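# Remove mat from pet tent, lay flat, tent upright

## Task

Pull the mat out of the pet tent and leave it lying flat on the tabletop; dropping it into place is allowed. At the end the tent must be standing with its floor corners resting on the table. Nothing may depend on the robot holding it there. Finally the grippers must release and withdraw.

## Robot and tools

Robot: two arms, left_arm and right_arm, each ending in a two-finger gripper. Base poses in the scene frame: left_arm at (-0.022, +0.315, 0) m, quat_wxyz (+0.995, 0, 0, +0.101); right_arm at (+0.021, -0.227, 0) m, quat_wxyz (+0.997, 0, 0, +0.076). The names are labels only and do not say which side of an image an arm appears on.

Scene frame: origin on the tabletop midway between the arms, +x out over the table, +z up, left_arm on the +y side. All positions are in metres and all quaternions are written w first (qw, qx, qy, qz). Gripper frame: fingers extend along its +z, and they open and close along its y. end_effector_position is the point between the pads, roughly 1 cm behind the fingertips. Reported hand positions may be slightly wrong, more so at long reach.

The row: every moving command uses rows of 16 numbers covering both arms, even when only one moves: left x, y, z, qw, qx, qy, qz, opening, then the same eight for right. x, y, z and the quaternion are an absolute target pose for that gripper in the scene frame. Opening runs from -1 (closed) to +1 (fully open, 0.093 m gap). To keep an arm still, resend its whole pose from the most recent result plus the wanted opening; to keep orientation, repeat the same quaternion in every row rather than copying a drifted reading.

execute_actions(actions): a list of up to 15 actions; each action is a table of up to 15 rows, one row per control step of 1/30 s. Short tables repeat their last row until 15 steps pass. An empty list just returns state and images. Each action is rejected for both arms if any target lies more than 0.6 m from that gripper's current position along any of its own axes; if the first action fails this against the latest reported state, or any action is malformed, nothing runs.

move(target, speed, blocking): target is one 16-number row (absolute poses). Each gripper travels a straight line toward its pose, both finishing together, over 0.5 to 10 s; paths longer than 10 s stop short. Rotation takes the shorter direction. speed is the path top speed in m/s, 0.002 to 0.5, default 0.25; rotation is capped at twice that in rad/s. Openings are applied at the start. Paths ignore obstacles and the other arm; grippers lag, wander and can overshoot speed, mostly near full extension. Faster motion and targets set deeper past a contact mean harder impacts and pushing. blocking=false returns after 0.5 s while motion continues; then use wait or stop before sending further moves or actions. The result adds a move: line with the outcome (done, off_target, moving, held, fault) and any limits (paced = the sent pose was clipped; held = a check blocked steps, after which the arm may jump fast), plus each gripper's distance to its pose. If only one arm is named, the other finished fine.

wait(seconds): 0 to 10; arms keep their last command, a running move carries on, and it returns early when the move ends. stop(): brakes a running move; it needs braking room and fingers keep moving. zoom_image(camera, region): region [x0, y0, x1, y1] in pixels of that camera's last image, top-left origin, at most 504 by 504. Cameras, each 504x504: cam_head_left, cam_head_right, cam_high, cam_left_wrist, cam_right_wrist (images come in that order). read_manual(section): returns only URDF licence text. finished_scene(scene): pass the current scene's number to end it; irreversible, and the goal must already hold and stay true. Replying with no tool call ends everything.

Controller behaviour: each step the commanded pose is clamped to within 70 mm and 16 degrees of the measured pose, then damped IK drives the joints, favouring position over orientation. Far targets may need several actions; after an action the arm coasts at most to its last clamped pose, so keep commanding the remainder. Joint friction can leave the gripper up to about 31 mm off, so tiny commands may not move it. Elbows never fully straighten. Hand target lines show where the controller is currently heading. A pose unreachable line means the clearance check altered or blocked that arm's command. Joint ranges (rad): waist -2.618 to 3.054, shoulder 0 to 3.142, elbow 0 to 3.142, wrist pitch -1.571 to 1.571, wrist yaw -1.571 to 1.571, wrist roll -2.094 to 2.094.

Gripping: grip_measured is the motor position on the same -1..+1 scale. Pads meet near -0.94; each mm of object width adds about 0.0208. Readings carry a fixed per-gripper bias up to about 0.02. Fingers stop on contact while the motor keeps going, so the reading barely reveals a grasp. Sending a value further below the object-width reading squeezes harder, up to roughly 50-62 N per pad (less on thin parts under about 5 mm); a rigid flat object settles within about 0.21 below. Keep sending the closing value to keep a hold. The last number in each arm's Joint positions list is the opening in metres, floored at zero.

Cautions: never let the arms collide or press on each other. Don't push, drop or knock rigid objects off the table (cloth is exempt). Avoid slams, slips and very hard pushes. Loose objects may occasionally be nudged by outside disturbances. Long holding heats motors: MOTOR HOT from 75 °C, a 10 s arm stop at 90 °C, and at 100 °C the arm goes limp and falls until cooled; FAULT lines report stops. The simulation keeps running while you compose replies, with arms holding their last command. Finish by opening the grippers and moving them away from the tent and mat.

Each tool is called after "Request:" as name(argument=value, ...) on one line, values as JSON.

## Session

Request:
execute_actions(actions=[])

Scene clock: 0.00 s.
left_arm: end_effector_position=(+0.3411, +0.3973, +0.4130) grip_measured=+1.000 end_effector_quat_wxyz=(+0.712, -0.082, +0.693, +0.081) | right_arm: end_effector_position=(+0.3895, -0.1689, +0.4138) grip_measured=+1.000 end_effector_quat_wxyz=(+0.715, -0.055, +0.695, +0.052)
Joint positions: left_arm=[ 0.017  1.041  1.063  0.005 -0.013 -0.003  0.093] | right_arm=[ 0.011  1.043  1.064  0.008  0.012 -0.007  0.093]
Joint velocities: left_arm=[-0.007 -0.012 -0.002 -0.081  0.007 -0.007  0.   ] | right_arm=[-0.002  0.002  0.017  0.022  0.007  0.007  0.   ]
Hand target (left_arm): +0.341, +0.397, +0.413; +0.712, -0.082, +0.693, +0.081
Hand target (right_arm): +0.390, -0.169, +0.414; +0.715, -0.055, +0.695, +0.052

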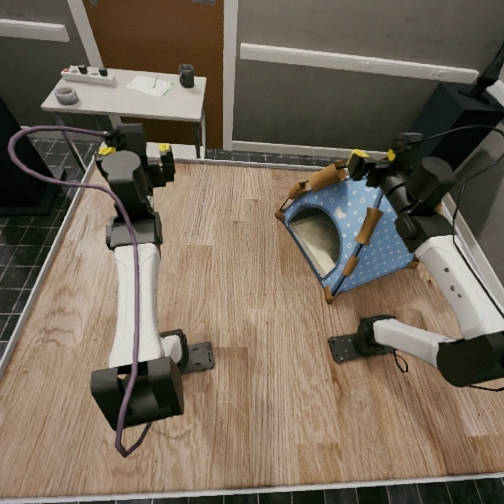

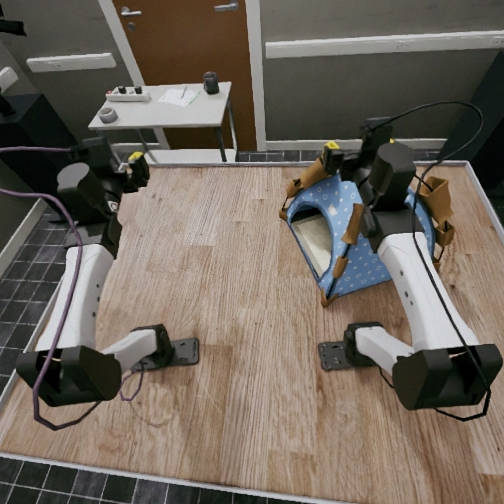

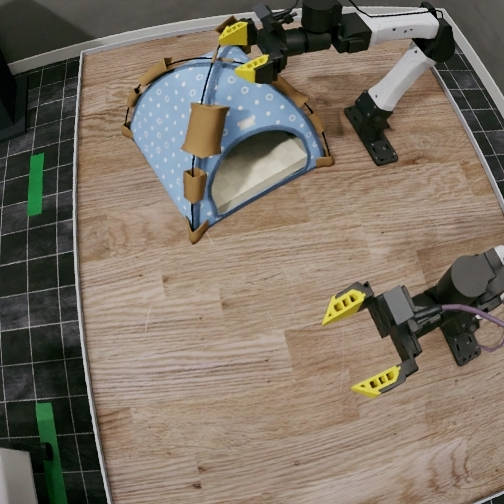

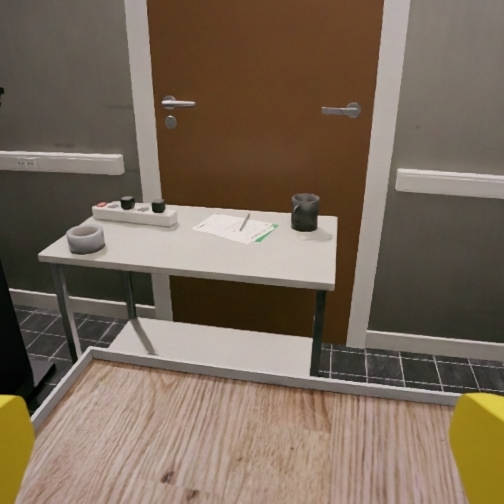

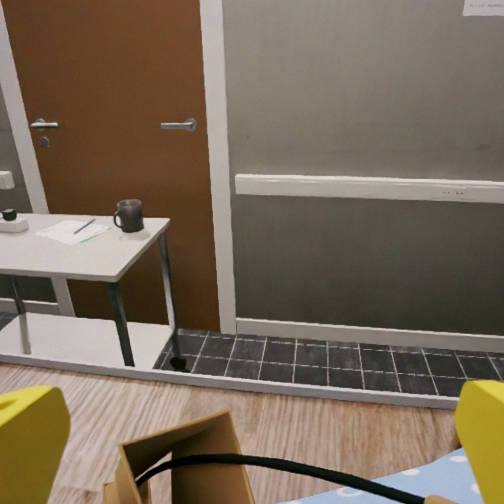

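Similar, about 2.5 cm toward +y.

Request:
move(target=[0.31,-0.04,0.14,0.049,-0.185,0.948,-0.255,-0.7,0.43,-0.2,0.32,0.55,0,0.835,0,1], speed=0.4)

Request:
move(target=[0.315,-0.115,0.08,0.016,-0.19,0.978,-0.086,-0.7,0.43,-0.2,0.32,0.55,0,0.835,0,1], speed=0.12)

Scene clock: 5.00 s.
left_arm: end_effector_position=(+0.3231, -0.0359, +0.1286) grip_measured=-0.699 end_effector_quat_wxyz=(+0.046, -0.186, +0.950, -0.248) | right_arm: end_effector_position=(+0.4317, -0.1909, +0.3574) grip_measured=+1.000 end_effector_quat_wxyz=(+0.605, -0.020, +0.796, +0.006)
Joint positions: left_arm=[-0.918  2.012  1.731 -0.829  0.226 -1.155  0.012] | right_arm=[-0.029  1.238  1.235 -0.27   0.084  0.009  0.093]
Joint velocities: left_arm=[-0.012 -0.002 -0.012  0.022  0.022 -0.066 -0.002] | right_arm=[-0.002 -0.007  0.007  0.022 -0.051  0.022  0.   ]
Hand target (left_arm): +0.325, -0.043, +0.138; +0.047, -0.183, +0.947, -0.261
Hand target (right_arm): +0.432, -0.199, +0.321; +0.552, -0.003, +0.834, -0.002
Off the commanded pose (left_arm): 0.018 m, 1 deg.
Off the commanded pose (right_arm): 0.038 m, 8 deg.
move: off_target (left_arm, right_arm)

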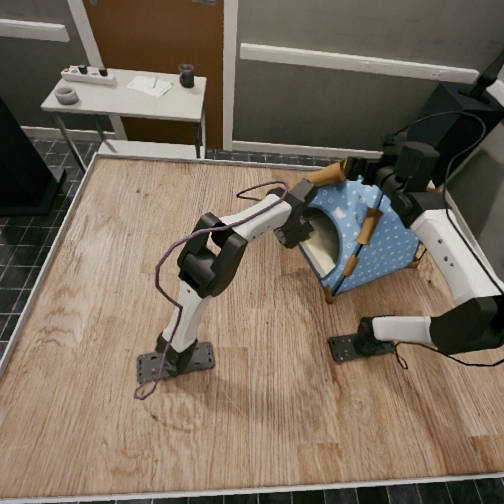

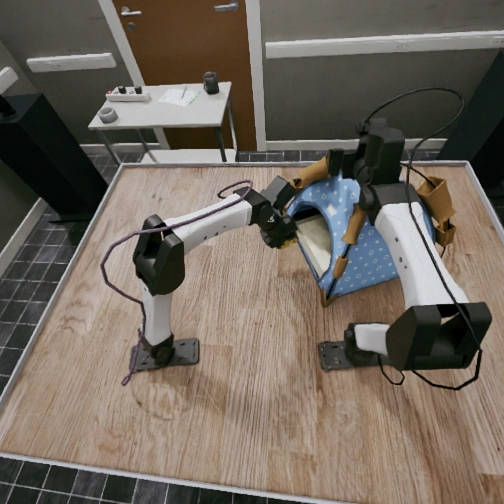

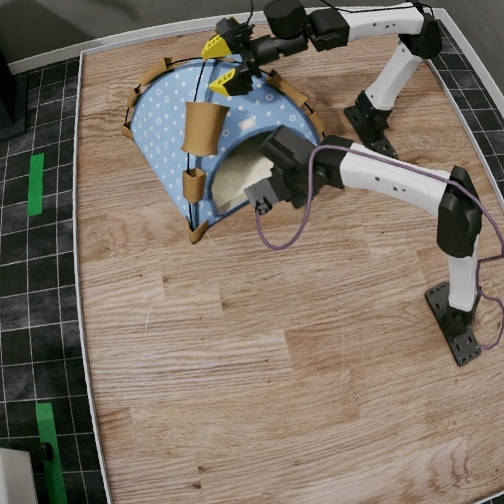

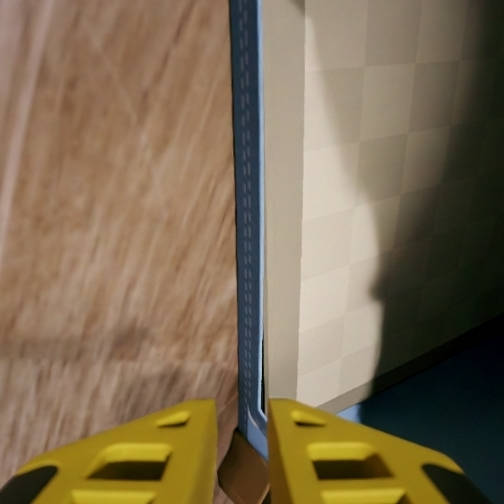

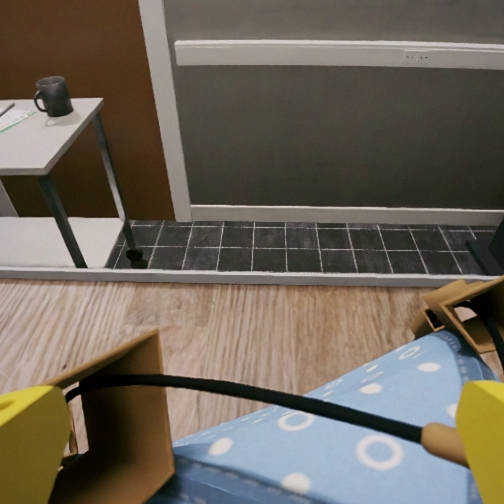

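Scene clock: 7.17 s.
left_arm: end_effector_position=(+0.3145, -0.1131, +0.0776) grip_measured=-0.699 end_effector_quat_wxyz=(+0.020, -0.188, +0.976, -0.105) | right_arm: end_effector_position=(+0.4317, -0.1909, +0.3574) grip_measured=+1.000 end_effector_quat_wxyz=(+0.605, -0.019, +0.796, +0.007)
Joint positions: left_arm=[-1.085  2.717  2.851 -1.502  0.064 -1.271  0.012] | right_arm=[-0.029  1.238  1.235 -0.27   0.084  0.011  0.093]
Joint velocities: left_arm=[ 0.007 -0.002 -0.002 -0.081  0.037  0.022 -0.001] | right_arm=[ 0.012  0.017  0.022 -0.022 -0.007 -0.022  0.   ]
Hand target (left_arm): +0.315, -0.115, +0.079; +0.025, -0.189, +0.976, -0.106
Hand target (right_arm): +0.430, -0.200, +0.321; +0.552, -0.001, +0.834, -0.001
Off the commanded pose (left_arm): 0.003 m, 2 deg.
Off the commanded pose (right_arm): 0.038 m, 8 deg.
elbow stopped short (left arm): the move would have taken joint 3 (elbow) straighter than the controller allows; a more bent joint 3 avoids this.
move: off_target (right_arm)

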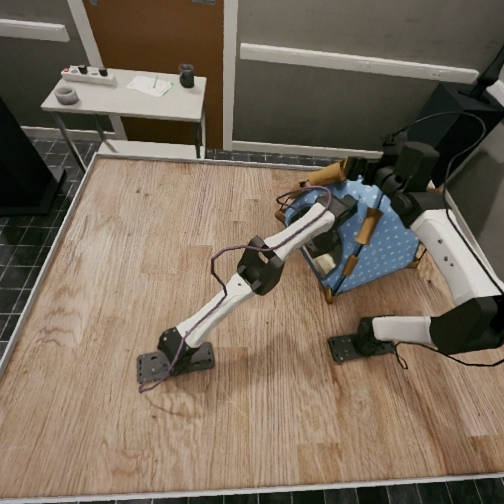

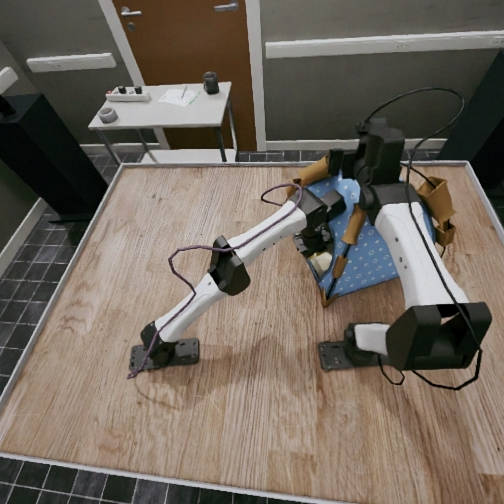

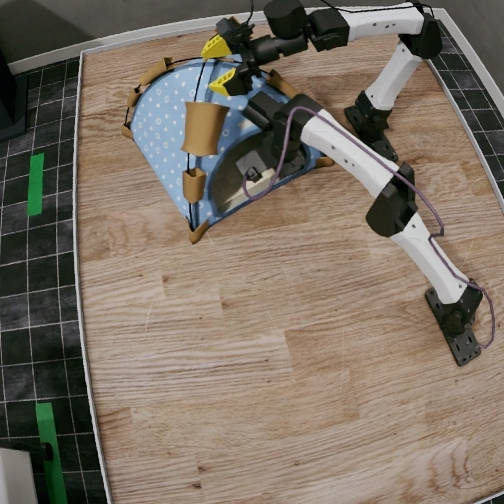

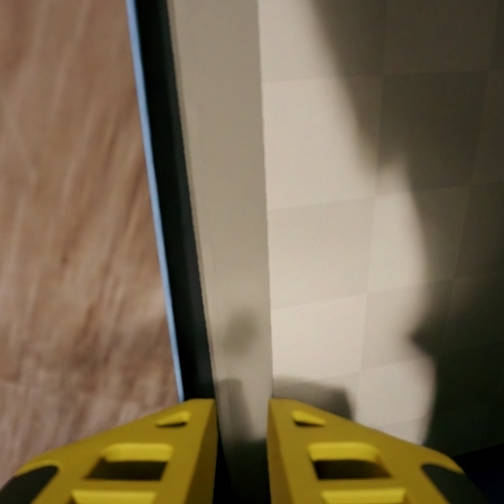

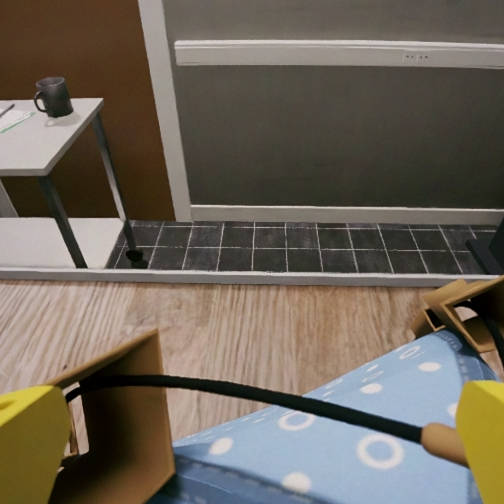

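Narrower gap; aim a bit inward.

Request:
move(target=[0.318,-0.123,0.035,0.016,-0.19,0.978,-0.086,-0.8,0.43,-0.2,0.32,0.55,0,0.835,0,1], speed=0.05)

Request:
move(target=[0.316,-0.118,0.01,0.016,-0.19,0.978,-0.086,0,0.43,-0.2,0.32,0.55,0,0.835,0,1], speed=0.03)

Request:
move(target=[0.32,-0.13,0.01,0.055,-0.183,0.94,-0.29,0,0.43,-0.2,0.32,0.55,0,0.835,0,1], speed=0.1)

Request:
move(target=[0.32,-0.13,0.005,0.055,-0.183,0.94,-0.29,-1,0.43,-0.2,0.32,0.55,0,0.835,0,1], speed=0.05)

Request:
move(target=[0.315,-0.11,0.12,0.055,-0.183,0.94,-0.29,-1,0.43,-0.2,0.32,0.55,0,0.835,0,1], speed=0.08)

Scene clock: 13.87 s.
left_arm: end_effector_position=(+0.3166, -0.1149, +0.0346) grip_measured=-0.799 end_effector_quat_wxyz=(+0.008, -0.192, +0.978, -0.081) | right_arm: end_effector_position=(+0.4317, -0.1914, +0.3573) grip_measured=+1.000 end_effector_quat_wxyz=(+0.605, -0.018, +0.796, +0.006)
Joint positions: left_arm=[-1.085  2.801  2.851 -1.47   0.062 -1.277  0.007] | right_arm=[-0.029  1.238  1.235 -0.27   0.087  0.011  0.093]
Joint velocities: left_arm=[-0.002  0.002 -0.007 -0.051 -0.022 -0.007 -0.   ] | right_arm=[ 0.002  0.012 -0.002 -0.022  0.022  0.037  0.   ]
Hand target (left_arm): +0.318, -0.123, +0.035; +0.019, -0.190, +0.977, -0.092
Hand target (right_arm): +0.430, -0.200, +0.321; +0.552, -0.001, +0.834, -0.001
Off the commanded pose (left_arm): 0.008 m, 1 deg.
Off the commanded pose (right_arm): 0.038 m, 8 deg.
elbow stopped short (left arm): the move would have taken joint 3 (elbow) straighter than the controller allows; a more bent joint 3 avoids this.
move: off_target (right_arm)

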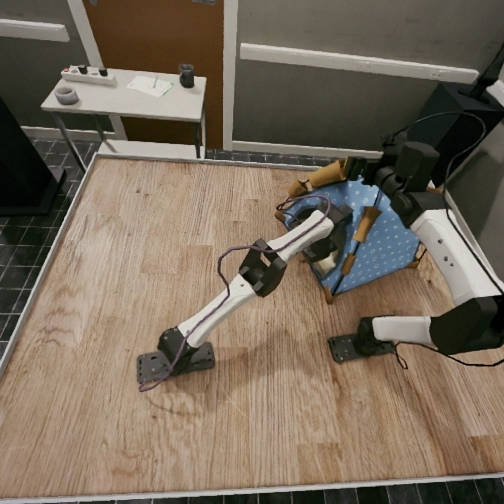

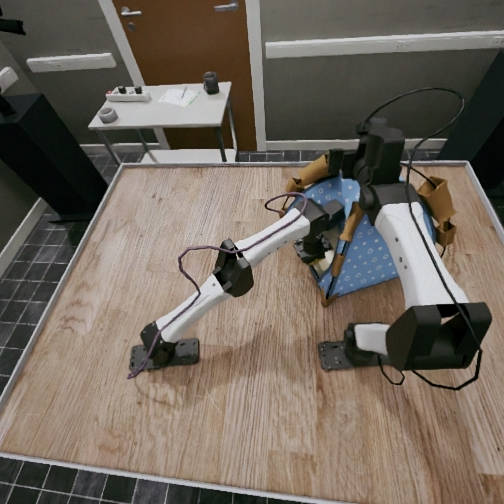

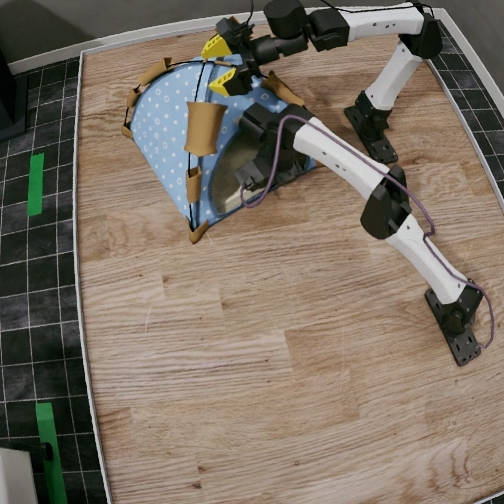

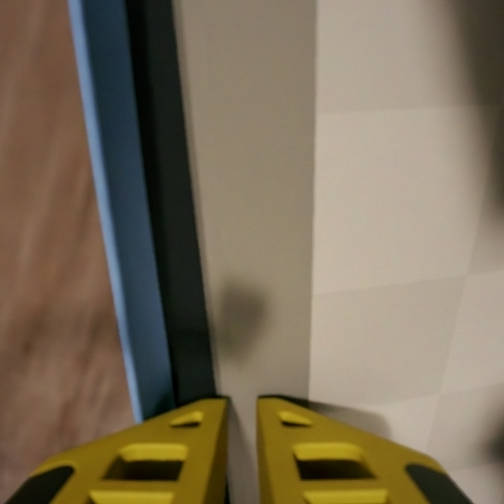

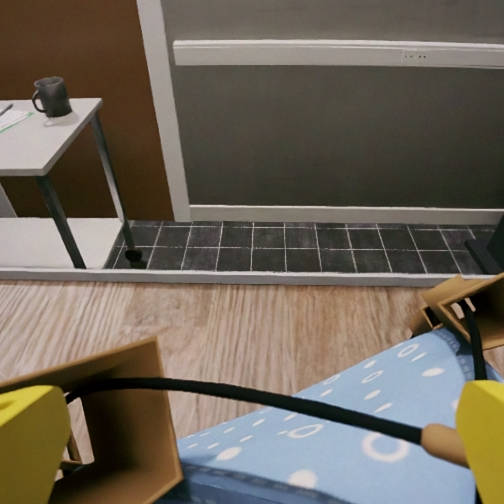

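Scene clock: 16.43 s.
left_arm: end_effector_position=(+0.3186, -0.1174, +0.0262) grip_measured=-0.001 end_effector_quat_wxyz=(+0.015, -0.192, +0.977, -0.093) | right_arm: end_effector_position=(+0.4317, -0.1914, +0.3574) grip_measured=+1.000 end_effector_quat_wxyz=(+0.605, -0.018, +0.796, +0.006)
Joint positions: left_arm=[-1.085  2.692  2.596 -1.297  0.062 -1.277  0.045] | right_arm=[-0.029  1.238  1.235 -0.27   0.087  0.011  0.093]
Joint velocities: left_arm=[ 0.007 -0.007 -0.022 -0.037  0.051  0.007 -0.001] | right_arm=[ 0.007  0.022 -0.012 -0.051  0.051  0.007  0.   ]
Hand target (left_arm): +0.316, -0.118, +0.010; +0.015, -0.190, +0.978, -0.085
Hand target (right_arm): +0.430, -0.200, +0.321; +0.552, -0.001, +0.834, -0.001
Off the commanded pose (left_arm): 0.016 m, 1 deg.
Off the commanded pose (right_arm): 0.038 m, 8 deg.
move: off_target (left_arm, right_arm)

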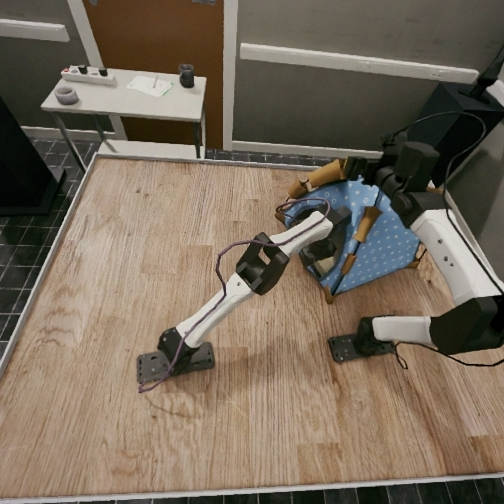

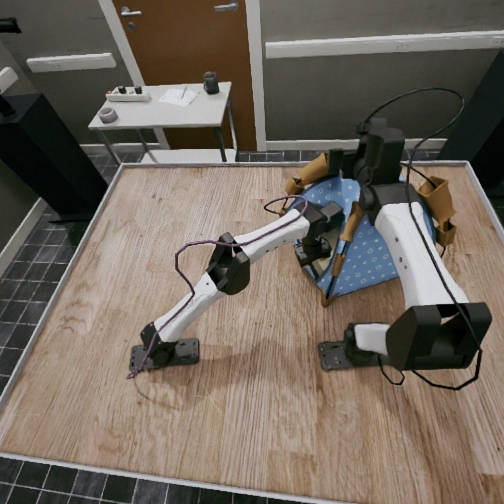

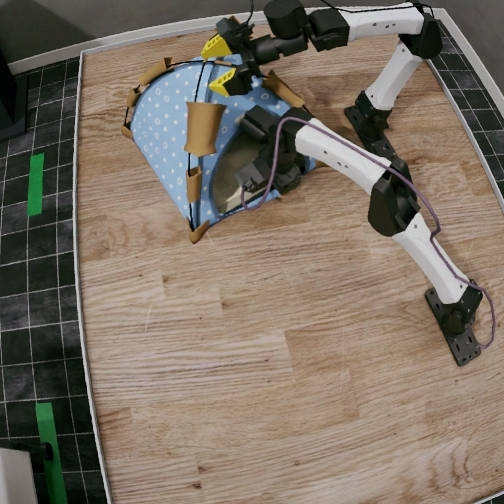

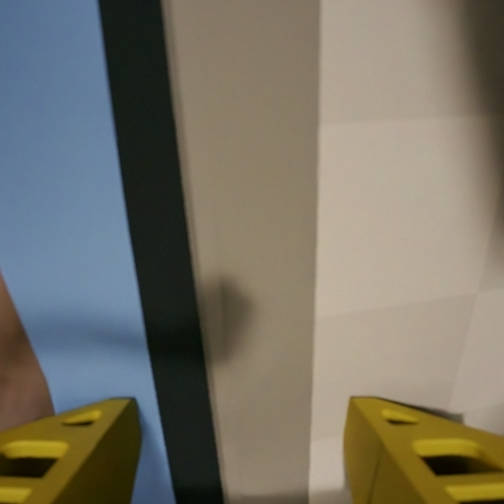

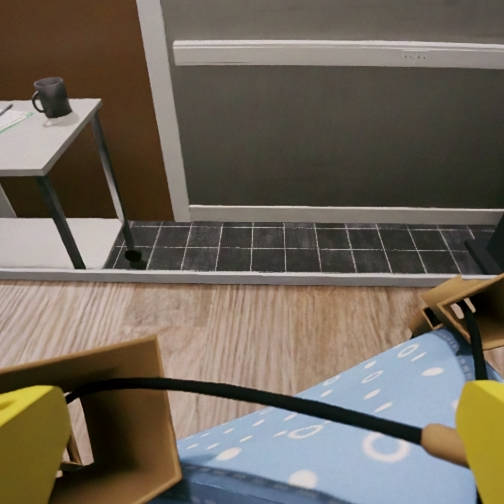

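Scene clock: 19.00 s.
left_arm: end_effector_position=(+0.3258, -0.1335, +0.0362) grip_measured=-0.002 end_effector_quat_wxyz=(+0.064, -0.182, +0.935, -0.298) | right_arm: end_effector_position=(+0.4318, -0.1950, +0.3571) grip_measured=+1.000 end_effector_quat_wxyz=(+0.605, -0.014, +0.796, +0.001)
Joint positions: left_arm=[-1.059  2.282  1.723 -0.415  0.178 -1.298  0.045] | right_arm=[-0.034  1.238  1.235 -0.271  0.095  0.011  0.093]
Joint velocities: left_arm=[-0.017  0.002 -0.007  0.037  0.037 -0.081  0.001] | right_arm=[-0.032  0.017 -0.007 -0.081 -0.066  0.051  0.   ]
Hand target (left_arm): +0.321, -0.130, +0.012; +0.054, -0.185, +0.938, -0.289
Hand target (right_arm): +0.430, -0.200, +0.321; +0.552, -0.001, +0.834, -0.001
Off the commanded pose (left_arm): 0.027 m, 1 deg.
Off the commanded pose (right_arm): 0.038 m, 8 deg.
move: off_target (left_arm, right_arm)

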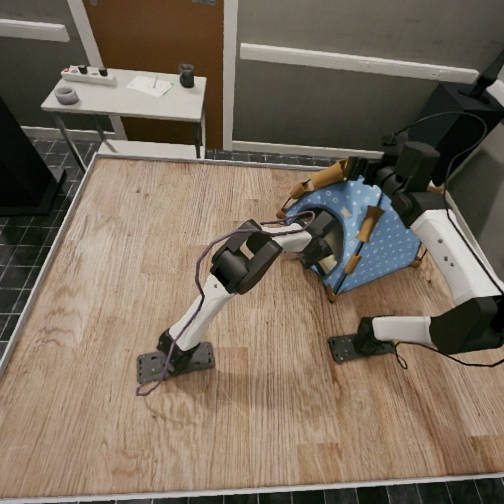

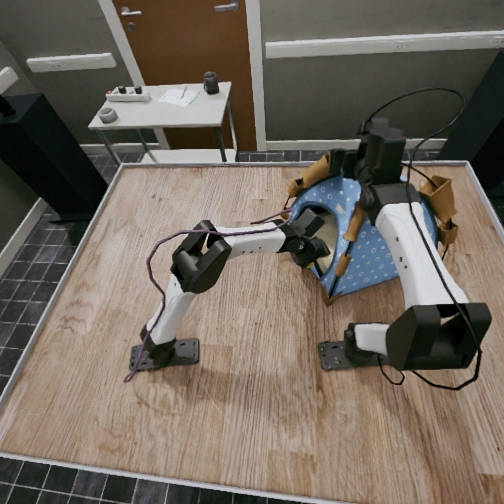

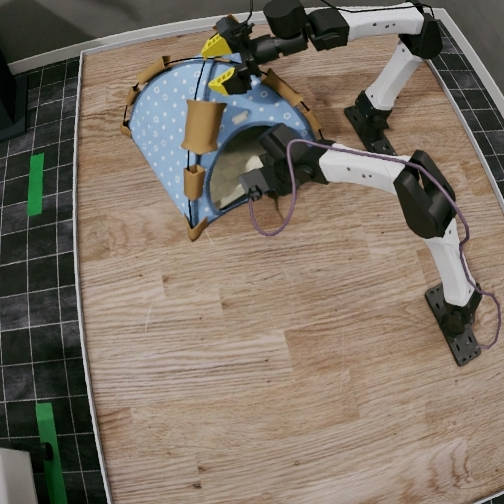

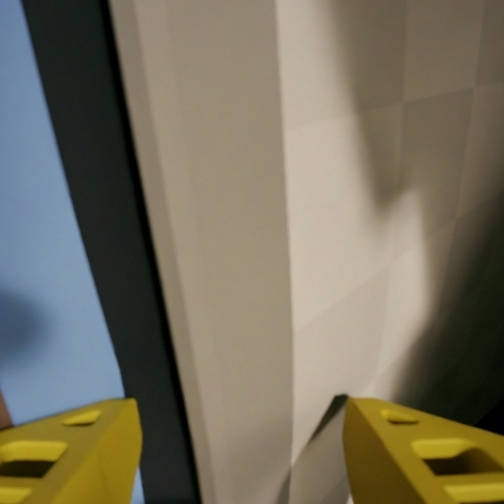

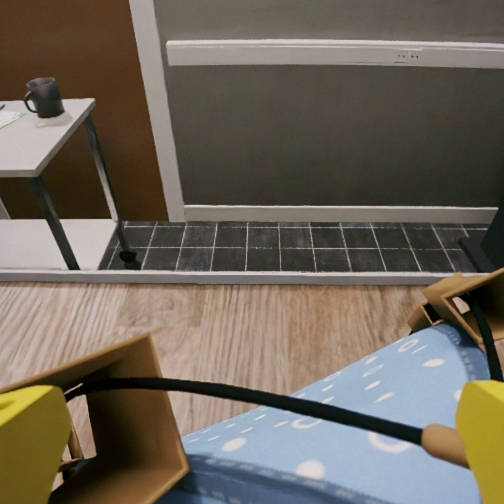

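Scene clock: 20.60 s.
left_arm: end_effector_position=(+0.3288, -0.1372, +0.0349) grip_measured=-0.964 end_effector_quat_wxyz=(+0.072, -0.179, +0.930, -0.314) | right_arm: end_effector_position=(+0.4319, -0.1956, +0.3572) grip_measured=+1.000 end_effector_quat_wxyz=(+0.605, -0.013, +0.796, -0.001)
Joint positions: left_arm=[-1.059  2.281  1.695 -0.351  0.18  -1.298  0.   ] | right_arm=[-0.034  1.238  1.235 -0.271  0.099  0.01   0.093]
Joint velocities: left_arm=[-0.022  0.012 -0.002 -0.037  0.007 -0.037  0.   ] | right_arm=[-0.007  0.002 -0.012  0.037 -0.037  0.007  0.   ]
Hand target (left_arm): +0.320, -0.130, +0.006; +0.055, -0.183, +0.938, -0.289
Hand target (right_arm): +0.430, -0.200, +0.321; +0.552, -0.001, +0.834, -0.001
Off the commanded pose (left_arm): 0.032 m, 4 deg.
Off the commanded pose (right_arm): 0.038 m, 8 deg.
move: off_target (left_arm, right_arm)

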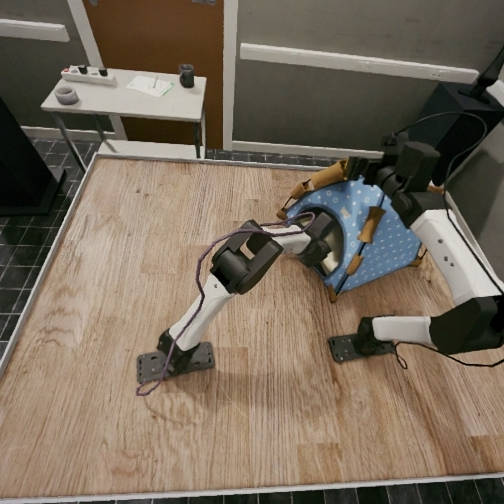

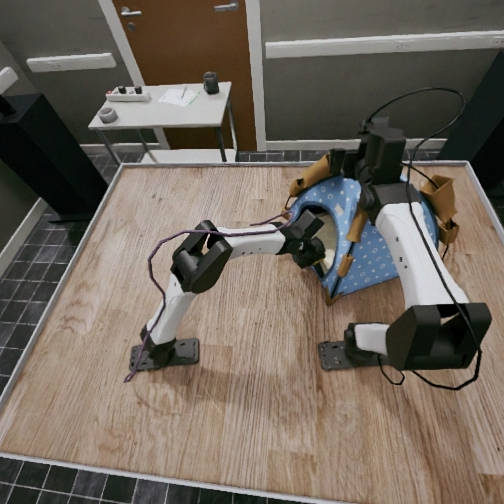

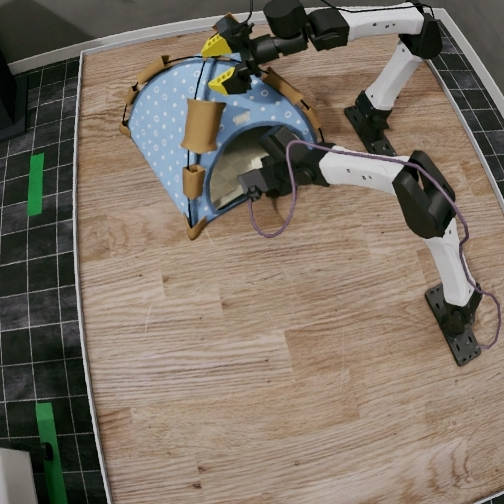

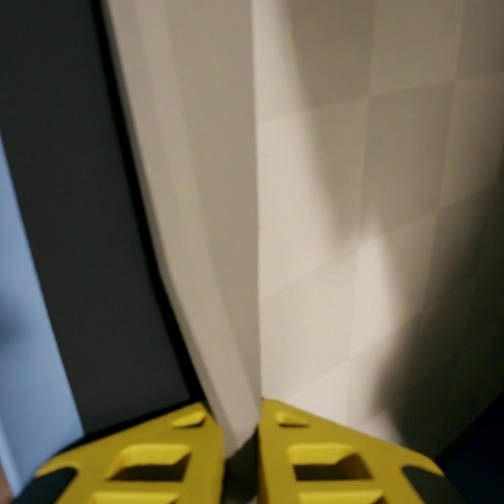

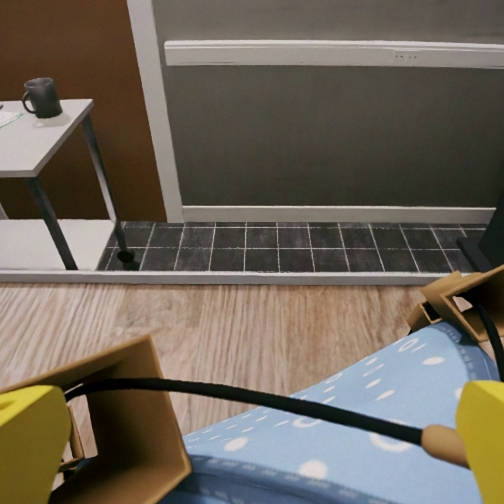

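Scene clock: 22.30 s.
left_arm: end_effector_position=(+0.3089, -0.1075, +0.0930) grip_measured=-0.964 end_effector_quat_wxyz=(+0.047, -0.186, +0.944, -0.268) | right_arm: end_effector_position=(+0.4317, -0.1956, +0.3571) grip_measured=+1.000 end_effector_quat_wxyz=(+0.605, -0.012, +0.796, -0.001)
Joint positions: left_arm=[-1.05   2.156  1.785 -0.677  0.184 -1.286  0.   ] | right_arm=[-0.034  1.238  1.235 -0.272  0.099  0.011  0.093]
Joint velocities: left_arm=[-0.007  0.017  0.002  0.007 -0.037  0.007  0.   ] | right_arm=[-0.017 -0.027  0.002  0.066  0.037  0.007  0.   ]
Hand target (left_arm): +0.313, -0.109, +0.119; +0.055, -0.182, +0.938, -0.289
Hand target (right_arm): +0.430, -0.200, +0.321; +0.552, -0.000, +0.834, -0.001
Off the commanded pose (left_arm): 0.028 m, 3 deg.
Off the commanded pose (right_arm): 0.037 m, 8 deg.
move: off_target (left_arm, right_arm)

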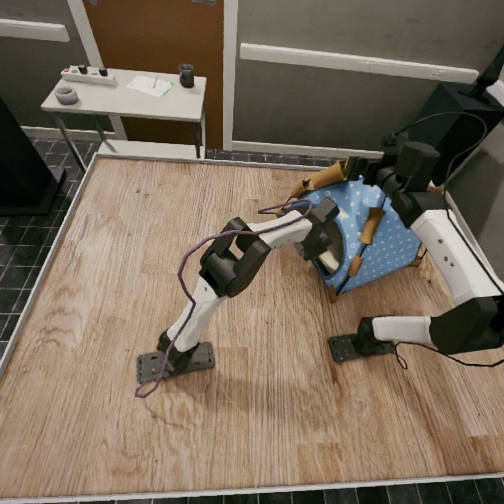

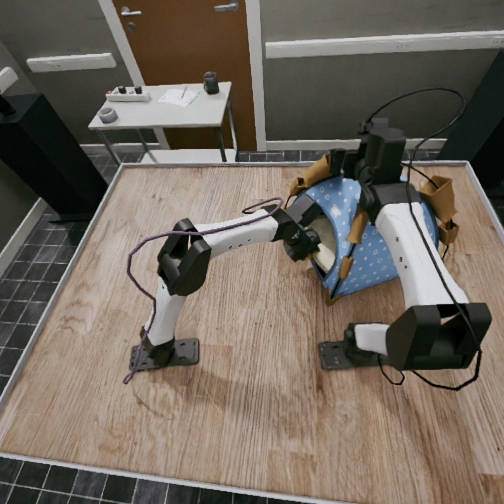

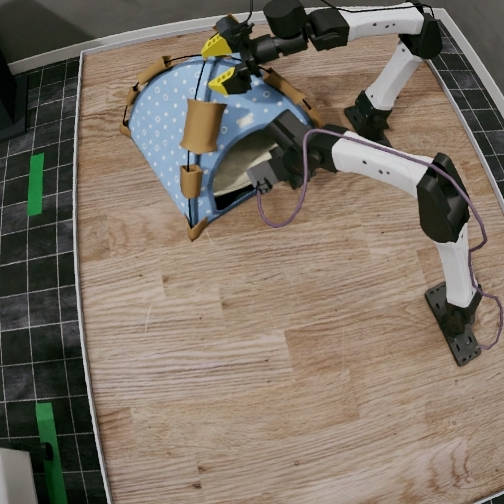

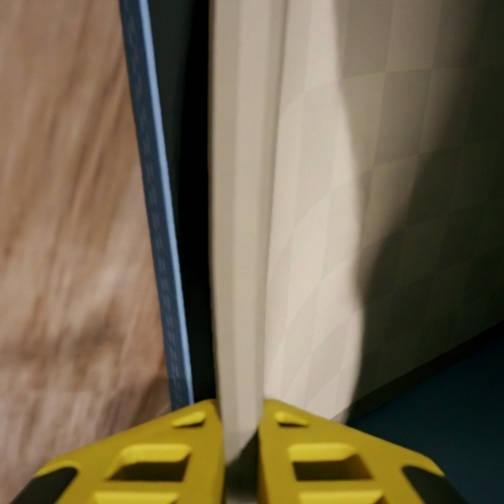

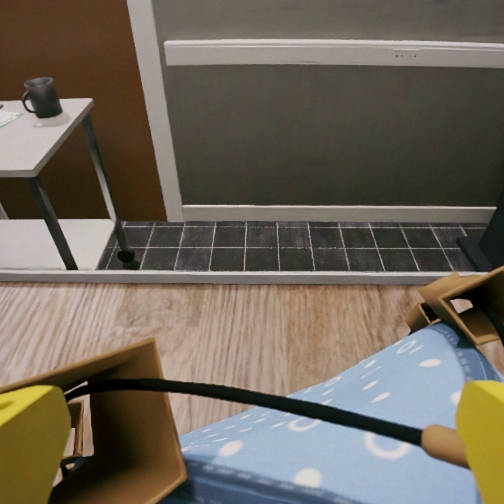

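Request:
move(target=[0.31,0.08,0.11,0.055,-0.183,0.94,-0.29,-1,0.43,-0.21,0.3,0.55,0,0.835,0,1], speed=0.08)

Request:
move(target=[0.3,0.49,0.07,0.055,-0.183,0.94,-0.29,-1,0.43,-0.21,0.3,0.55,0,0.835,0,1], speed=0.12)

Scene clock: 26.97 s.
left_arm: end_effector_position=(+0.3140, +0.0755, +0.1061) grip_measured=-0.964 end_effector_quat_wxyz=(+0.059, -0.181, +0.939, -0.285) | right_arm: end_effector_position=(+0.4368, -0.2019, +0.3565) grip_measured=+1.000 end_effector_quat_wxyz=(+0.619, -0.012, +0.785, +0.003)
Joint positions: left_arm=[-0.671  1.718  1.227 -0.607  0.371 -0.94   0.   ] | right_arm=[-0.065  1.238  1.198 -0.196  0.064  0.005  0.093]
Joint velocities: left_arm=[-0.002 -0.007 -0.022 -0.022  0.007  0.11   0.   ] | right_arm=[ 0.007  0.012  0.002 -0.051  0.007 -0.022  0.   ]
Hand target (left_arm): +0.308, +0.081, +0.108; +0.057, -0.182, +0.940, -0.285
Hand target (right_arm): +0.431, -0.210, +0.303; +0.551, -0.001, +0.834, -0.001
Off the commanded pose (left_arm): 0.007 m, 1 deg.
Off the commanded pose (right_arm): 0.058 m, 10 deg.
move: off_target (right_arm)

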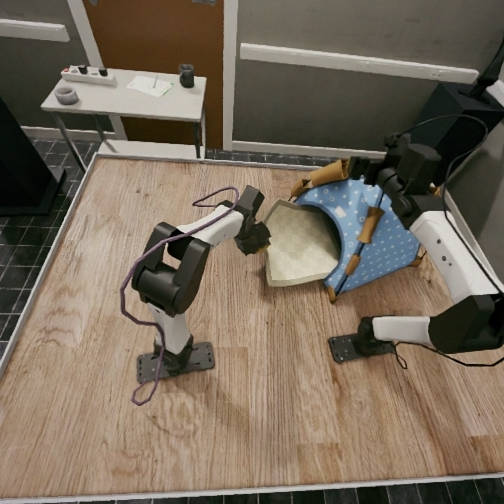

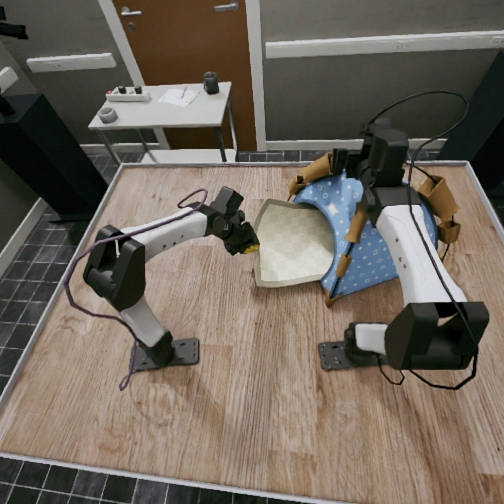

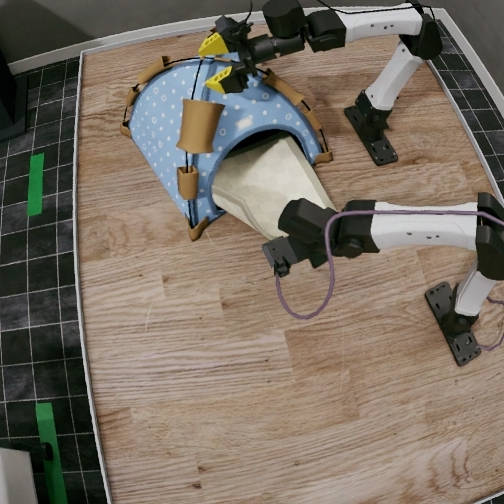

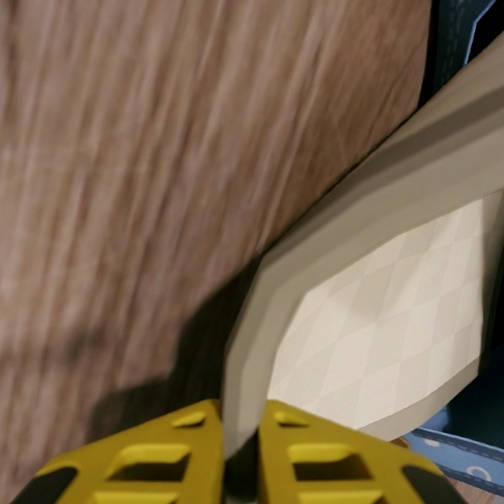

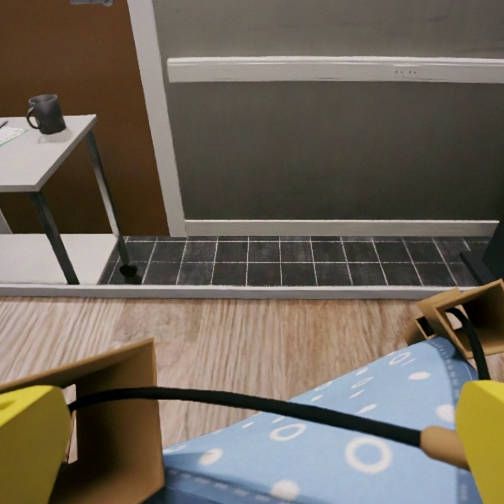

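Scene clock: 30.93 s.
left_arm: end_effector_position=(+0.2881, +0.4910, +0.0648) grip_measured=-0.964 end_effector_quat_wxyz=(+0.050, -0.183, +0.942, -0.278) | right_arm: end_effector_position=(+0.4368, -0.2026, +0.3571) grip_measured=+1.000 end_effector_quat_wxyz=(+0.620, -0.013, +0.785, +0.002)
Joint positions: left_arm=[ 0.555  2.105  1.614 -1.319  0.526  0.436  0.   ] | right_arm=[-0.067  1.237  1.198 -0.195  0.062  0.002  0.093]
Joint velocities: left_arm=[-0.007  0.017  0.002 -0.022 -0.007  0.037  0.   ] | right_arm=[ 0.002 -0.007 -0.002 -0.022 -0.007  0.022  0.   ]
Hand target (left_arm): +0.290, +0.495, +0.066; +0.048, -0.181, +0.943, -0.274
Hand target (right_arm): +0.431, -0.210, +0.303; +0.551, -0.001, +0.834, -0.001
Off the commanded pose (left_arm): 0.013 m, 1 deg.
Off the commanded pose (right_arm): 0.058 m, 10 deg.
move: off_target (left_arm, right_arm)

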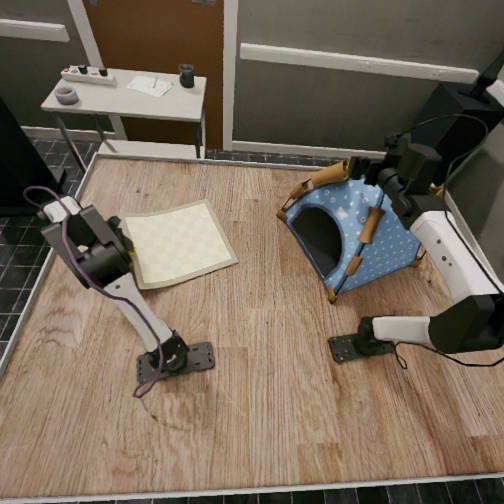

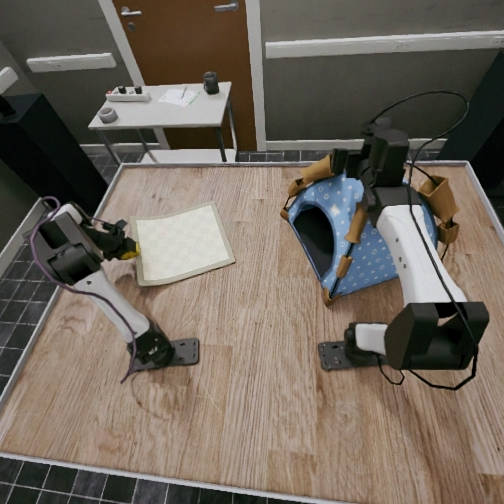

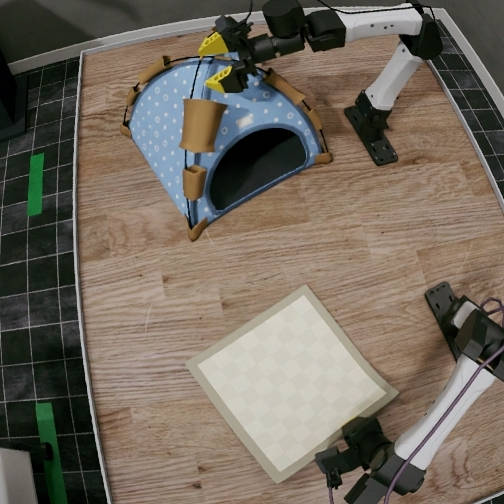

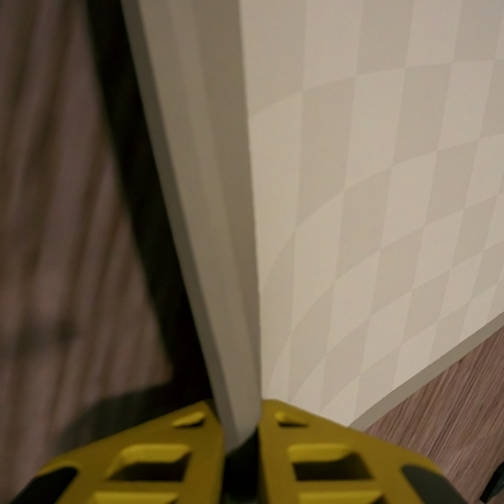

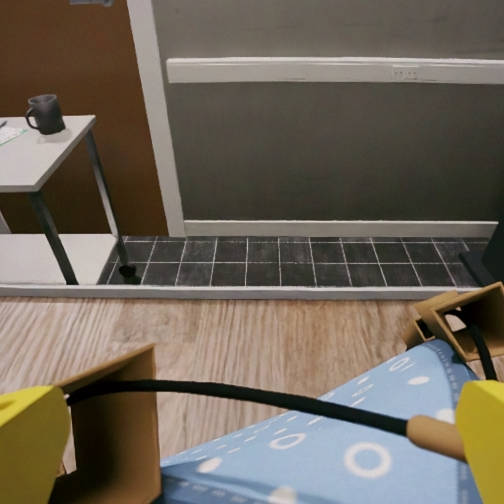

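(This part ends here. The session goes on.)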